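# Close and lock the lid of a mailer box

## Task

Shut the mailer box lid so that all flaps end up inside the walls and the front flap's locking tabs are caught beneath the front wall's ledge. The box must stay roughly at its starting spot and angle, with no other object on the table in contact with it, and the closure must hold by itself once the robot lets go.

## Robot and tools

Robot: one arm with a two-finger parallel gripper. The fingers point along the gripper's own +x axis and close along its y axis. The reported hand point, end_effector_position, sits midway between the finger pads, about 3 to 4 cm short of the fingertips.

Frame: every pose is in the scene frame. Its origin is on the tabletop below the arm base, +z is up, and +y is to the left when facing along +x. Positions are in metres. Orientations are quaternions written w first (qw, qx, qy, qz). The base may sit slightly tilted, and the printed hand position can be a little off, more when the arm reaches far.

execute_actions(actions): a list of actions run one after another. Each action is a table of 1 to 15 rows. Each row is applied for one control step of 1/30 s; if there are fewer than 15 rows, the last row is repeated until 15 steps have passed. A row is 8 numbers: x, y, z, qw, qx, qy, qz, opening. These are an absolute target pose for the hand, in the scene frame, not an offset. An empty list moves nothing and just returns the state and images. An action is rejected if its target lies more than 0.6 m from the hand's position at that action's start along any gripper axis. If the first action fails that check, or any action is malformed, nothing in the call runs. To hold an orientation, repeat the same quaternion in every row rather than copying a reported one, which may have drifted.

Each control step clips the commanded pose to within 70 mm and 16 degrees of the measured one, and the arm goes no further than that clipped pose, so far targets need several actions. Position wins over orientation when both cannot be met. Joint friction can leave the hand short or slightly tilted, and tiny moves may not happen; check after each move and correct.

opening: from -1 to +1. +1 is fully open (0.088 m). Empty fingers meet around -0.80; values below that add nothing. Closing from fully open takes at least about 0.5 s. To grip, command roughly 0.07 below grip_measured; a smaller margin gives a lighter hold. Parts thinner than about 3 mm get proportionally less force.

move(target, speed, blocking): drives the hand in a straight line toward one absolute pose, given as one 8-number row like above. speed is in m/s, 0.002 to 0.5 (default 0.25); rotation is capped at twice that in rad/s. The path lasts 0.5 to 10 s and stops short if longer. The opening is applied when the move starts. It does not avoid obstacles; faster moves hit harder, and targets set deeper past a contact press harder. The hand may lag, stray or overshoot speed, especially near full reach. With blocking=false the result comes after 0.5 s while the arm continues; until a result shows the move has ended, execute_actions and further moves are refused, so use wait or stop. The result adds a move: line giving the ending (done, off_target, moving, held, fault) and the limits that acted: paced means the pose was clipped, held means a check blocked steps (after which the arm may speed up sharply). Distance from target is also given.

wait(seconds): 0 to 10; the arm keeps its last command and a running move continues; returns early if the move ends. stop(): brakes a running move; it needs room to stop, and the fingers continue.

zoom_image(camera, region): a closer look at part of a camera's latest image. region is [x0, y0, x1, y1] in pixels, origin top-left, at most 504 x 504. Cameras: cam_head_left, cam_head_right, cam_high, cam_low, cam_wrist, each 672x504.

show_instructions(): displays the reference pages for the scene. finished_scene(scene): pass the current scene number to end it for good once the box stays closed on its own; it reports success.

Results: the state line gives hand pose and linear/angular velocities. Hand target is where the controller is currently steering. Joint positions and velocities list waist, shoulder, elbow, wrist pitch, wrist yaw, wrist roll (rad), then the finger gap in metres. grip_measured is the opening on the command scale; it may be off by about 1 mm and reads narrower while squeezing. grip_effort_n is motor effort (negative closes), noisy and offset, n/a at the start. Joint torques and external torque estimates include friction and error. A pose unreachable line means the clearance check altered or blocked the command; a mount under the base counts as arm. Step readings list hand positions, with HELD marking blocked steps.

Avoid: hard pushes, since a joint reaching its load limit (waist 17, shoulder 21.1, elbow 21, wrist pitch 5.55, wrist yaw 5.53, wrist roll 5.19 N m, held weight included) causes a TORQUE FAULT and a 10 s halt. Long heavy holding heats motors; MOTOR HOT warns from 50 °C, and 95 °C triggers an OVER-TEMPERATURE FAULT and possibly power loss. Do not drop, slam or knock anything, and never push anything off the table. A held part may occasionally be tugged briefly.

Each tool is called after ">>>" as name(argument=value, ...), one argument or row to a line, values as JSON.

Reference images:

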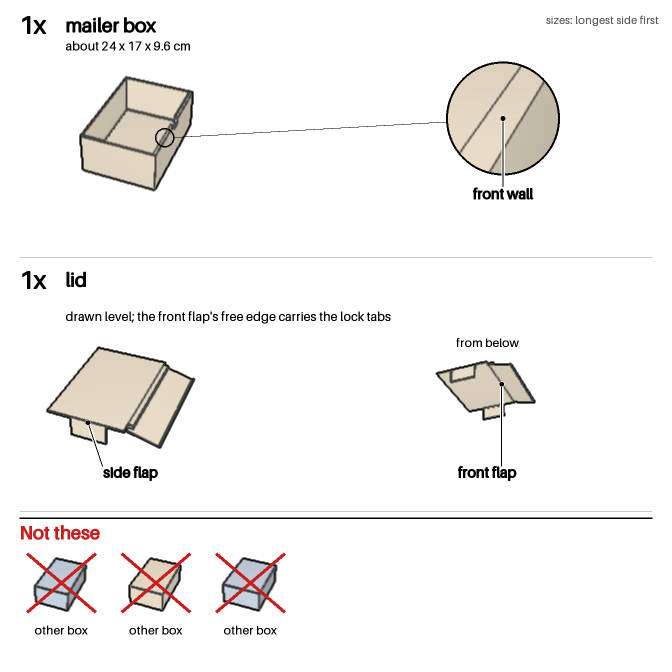

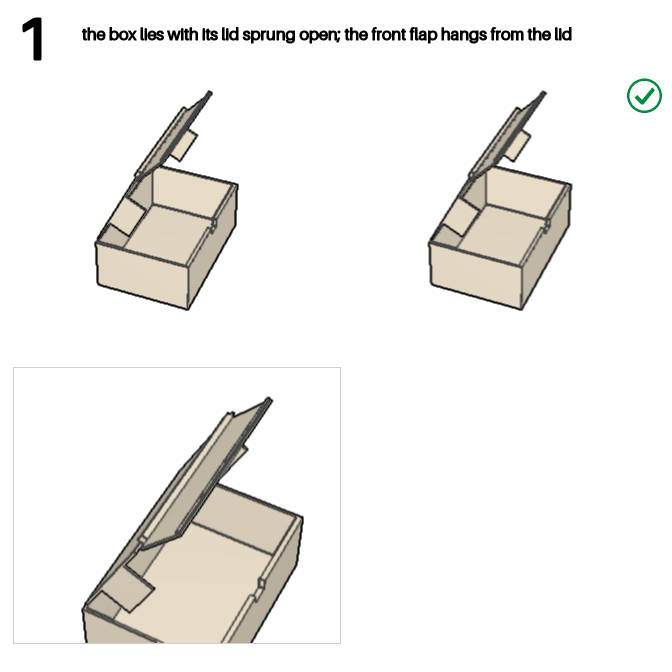

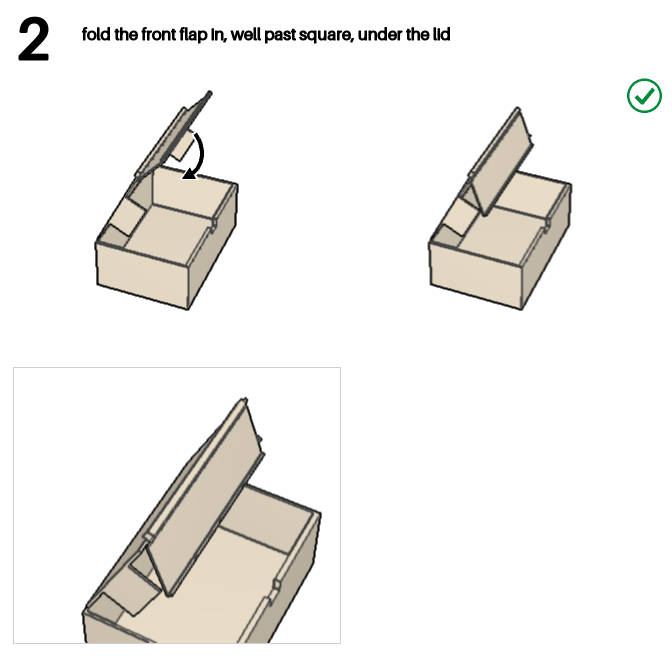

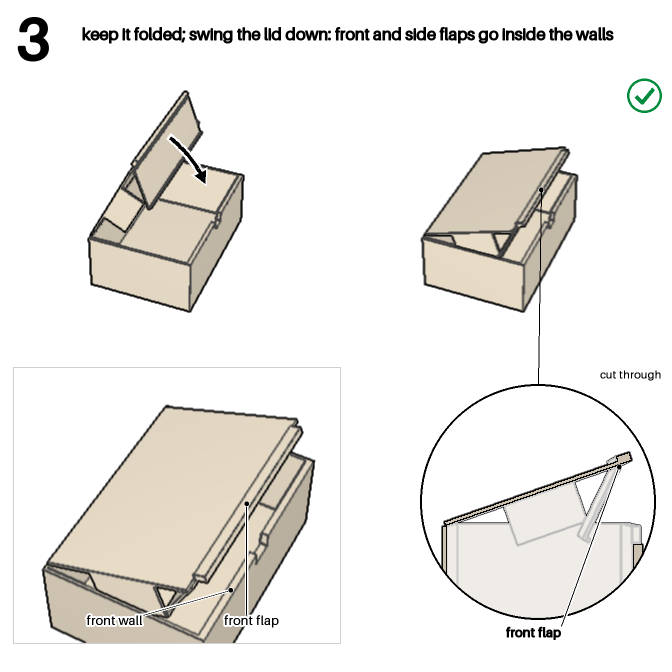

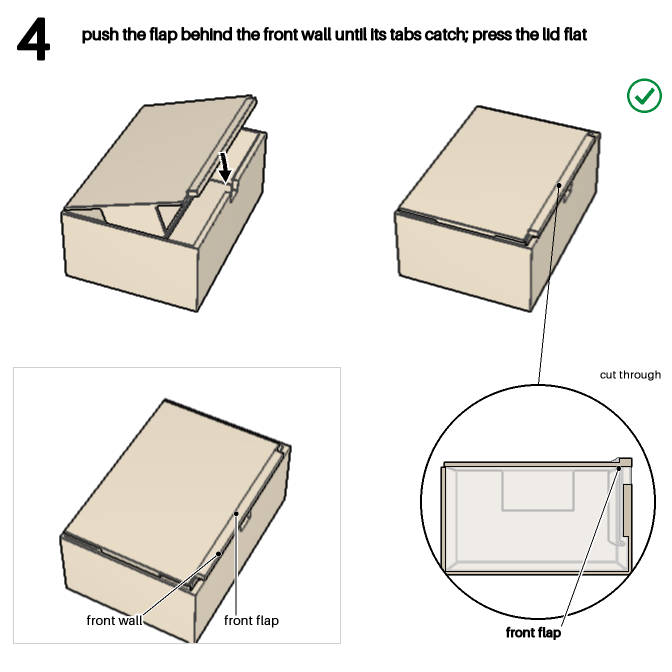

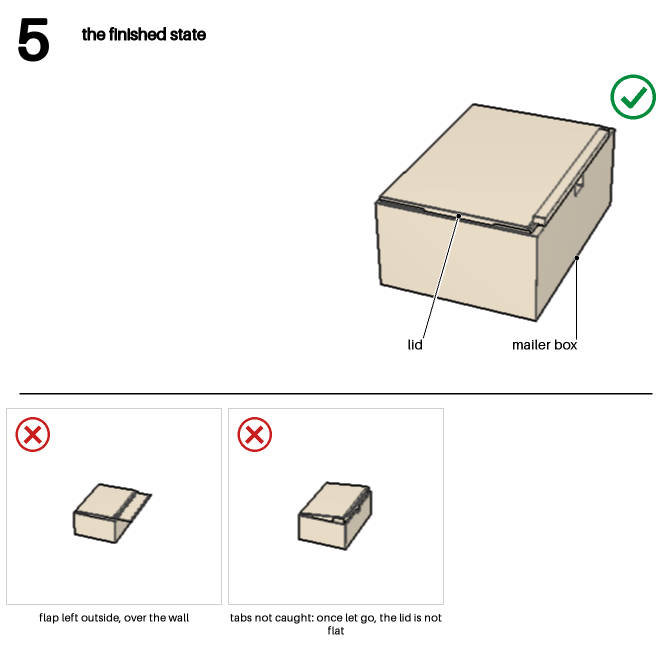

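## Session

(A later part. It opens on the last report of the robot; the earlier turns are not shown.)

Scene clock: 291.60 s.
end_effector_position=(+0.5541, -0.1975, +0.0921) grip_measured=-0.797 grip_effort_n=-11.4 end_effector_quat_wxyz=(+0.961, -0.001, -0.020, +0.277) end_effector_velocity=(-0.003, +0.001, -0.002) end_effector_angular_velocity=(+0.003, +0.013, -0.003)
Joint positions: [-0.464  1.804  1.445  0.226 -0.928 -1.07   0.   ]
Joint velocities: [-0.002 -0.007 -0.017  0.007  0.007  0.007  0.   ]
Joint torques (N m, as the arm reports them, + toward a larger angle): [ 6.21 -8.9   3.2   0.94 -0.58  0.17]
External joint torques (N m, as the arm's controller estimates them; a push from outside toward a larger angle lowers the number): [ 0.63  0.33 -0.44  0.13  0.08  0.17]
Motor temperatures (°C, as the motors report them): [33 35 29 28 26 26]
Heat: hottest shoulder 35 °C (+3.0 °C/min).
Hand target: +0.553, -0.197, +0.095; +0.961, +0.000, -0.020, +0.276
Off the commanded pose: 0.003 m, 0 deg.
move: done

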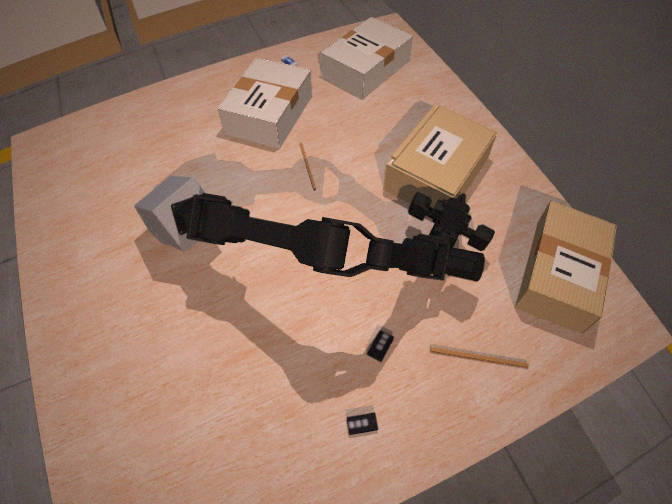

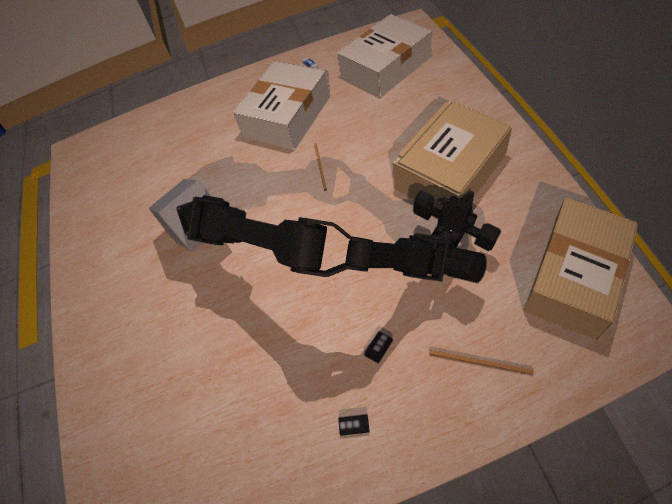

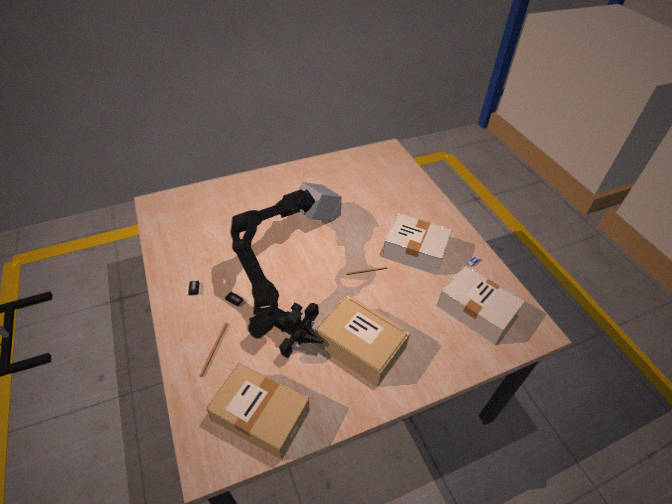

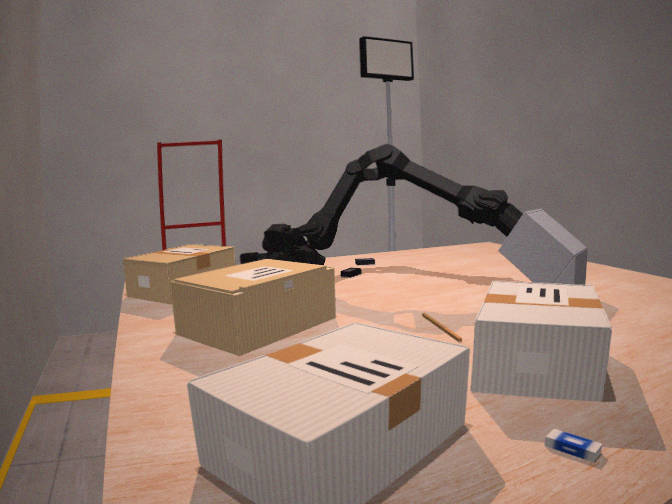

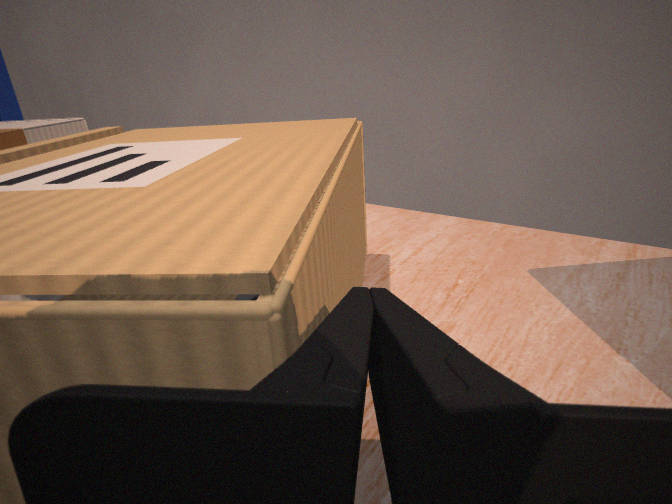

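>>> move(
  target=[0.53,-0.23,0.10,0.96,0.0,-0.02,0.276,-0.8],
  speed=0.1,
)

>>> finished_scene(
  scene=1,
)

Scene clock: 297.10 s.
end_effector_position=(+0.5327, -0.2282, +0.0982) grip_measured=-0.797 grip_effort_n=-11.9 end_effector_quat_wxyz=(+0.961, +0.001, -0.019, +0.276) end_effector_velocity=(-0.007, +0.007, -0.002) end_effector_angular_velocity=(+0.021, -0.003, +0.036)
Joint positions: [-0.537  1.735  1.439  0.151 -1.    -1.082  0.   ]
Joint velocities: [-0.007 -0.002 -0.012 -0.037 -0.037 -0.022  0.   ]
Joint torques (N m, as the arm reports them, + toward a larger angle): [ 4.65 -9.23  3.59  0.61 -0.86 -0.13]
External joint torques (N m, as the arm's controller estimates them; a push from outside toward a larger angle lowers the number): [-0.24  0.23 -0.2  -0.15 -0.19 -0.13]
Motor temperatures (°C, as the motors report them): [34 37 29 28 26 26]
Heat: hottest shoulder 37 °C (+5.0 °C/min).
Hand target: +0.530, -0.230, +0.100; +0.961, -0.000, -0.020, +0.276
Off the commanded pose: 0.004 m, 0 deg.
move: done

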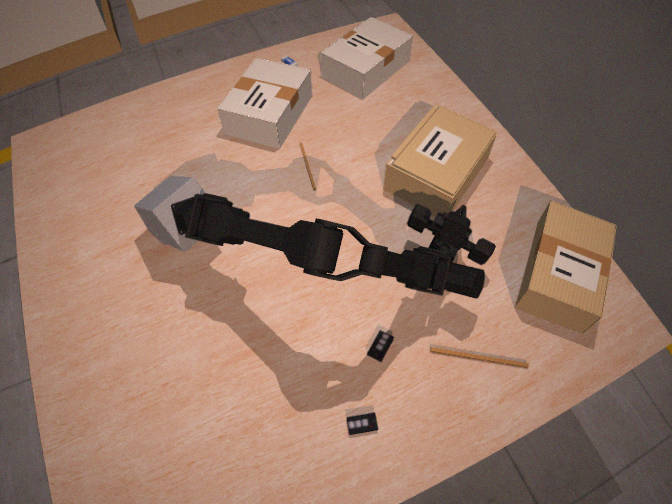

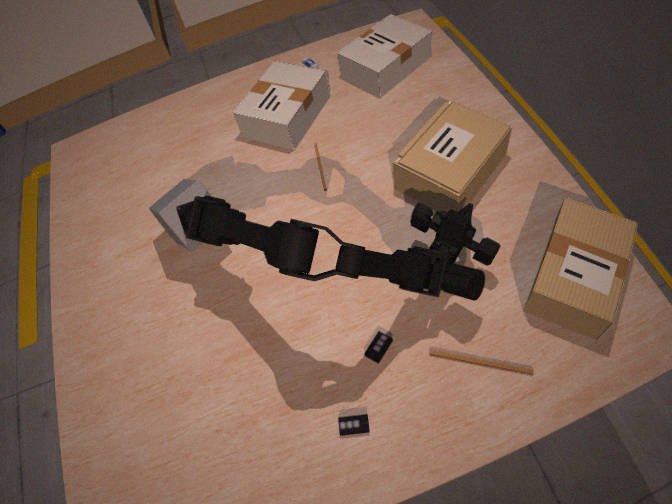

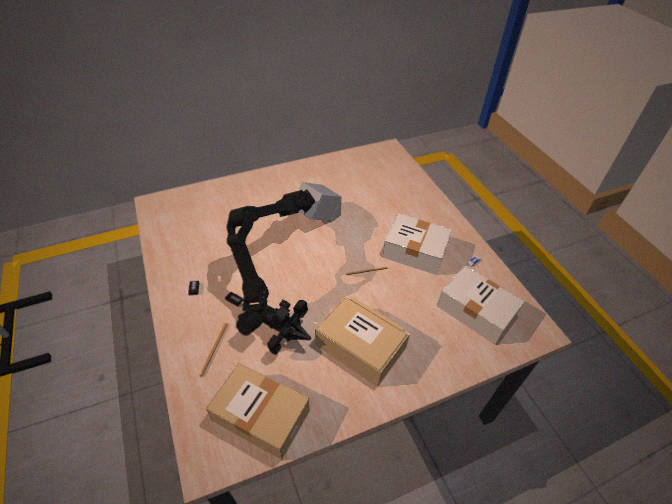

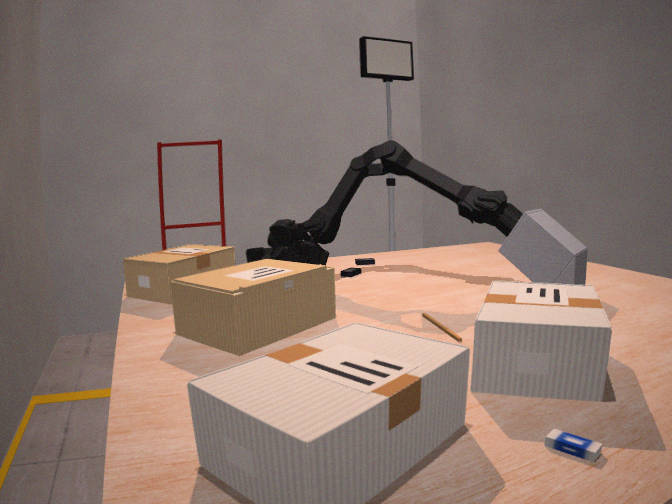

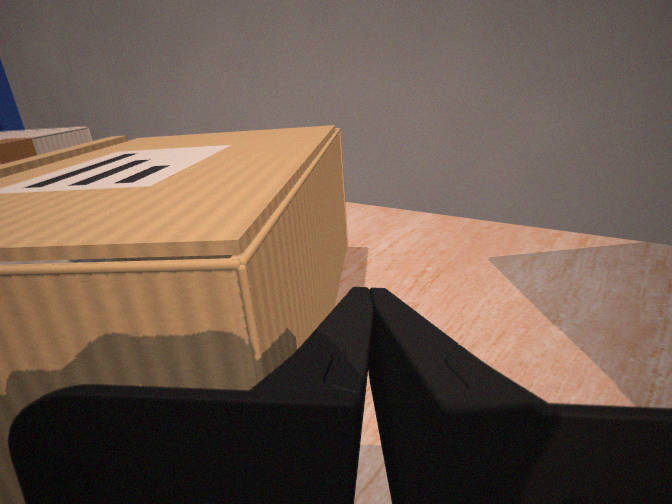

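The scene is finished: the task was done.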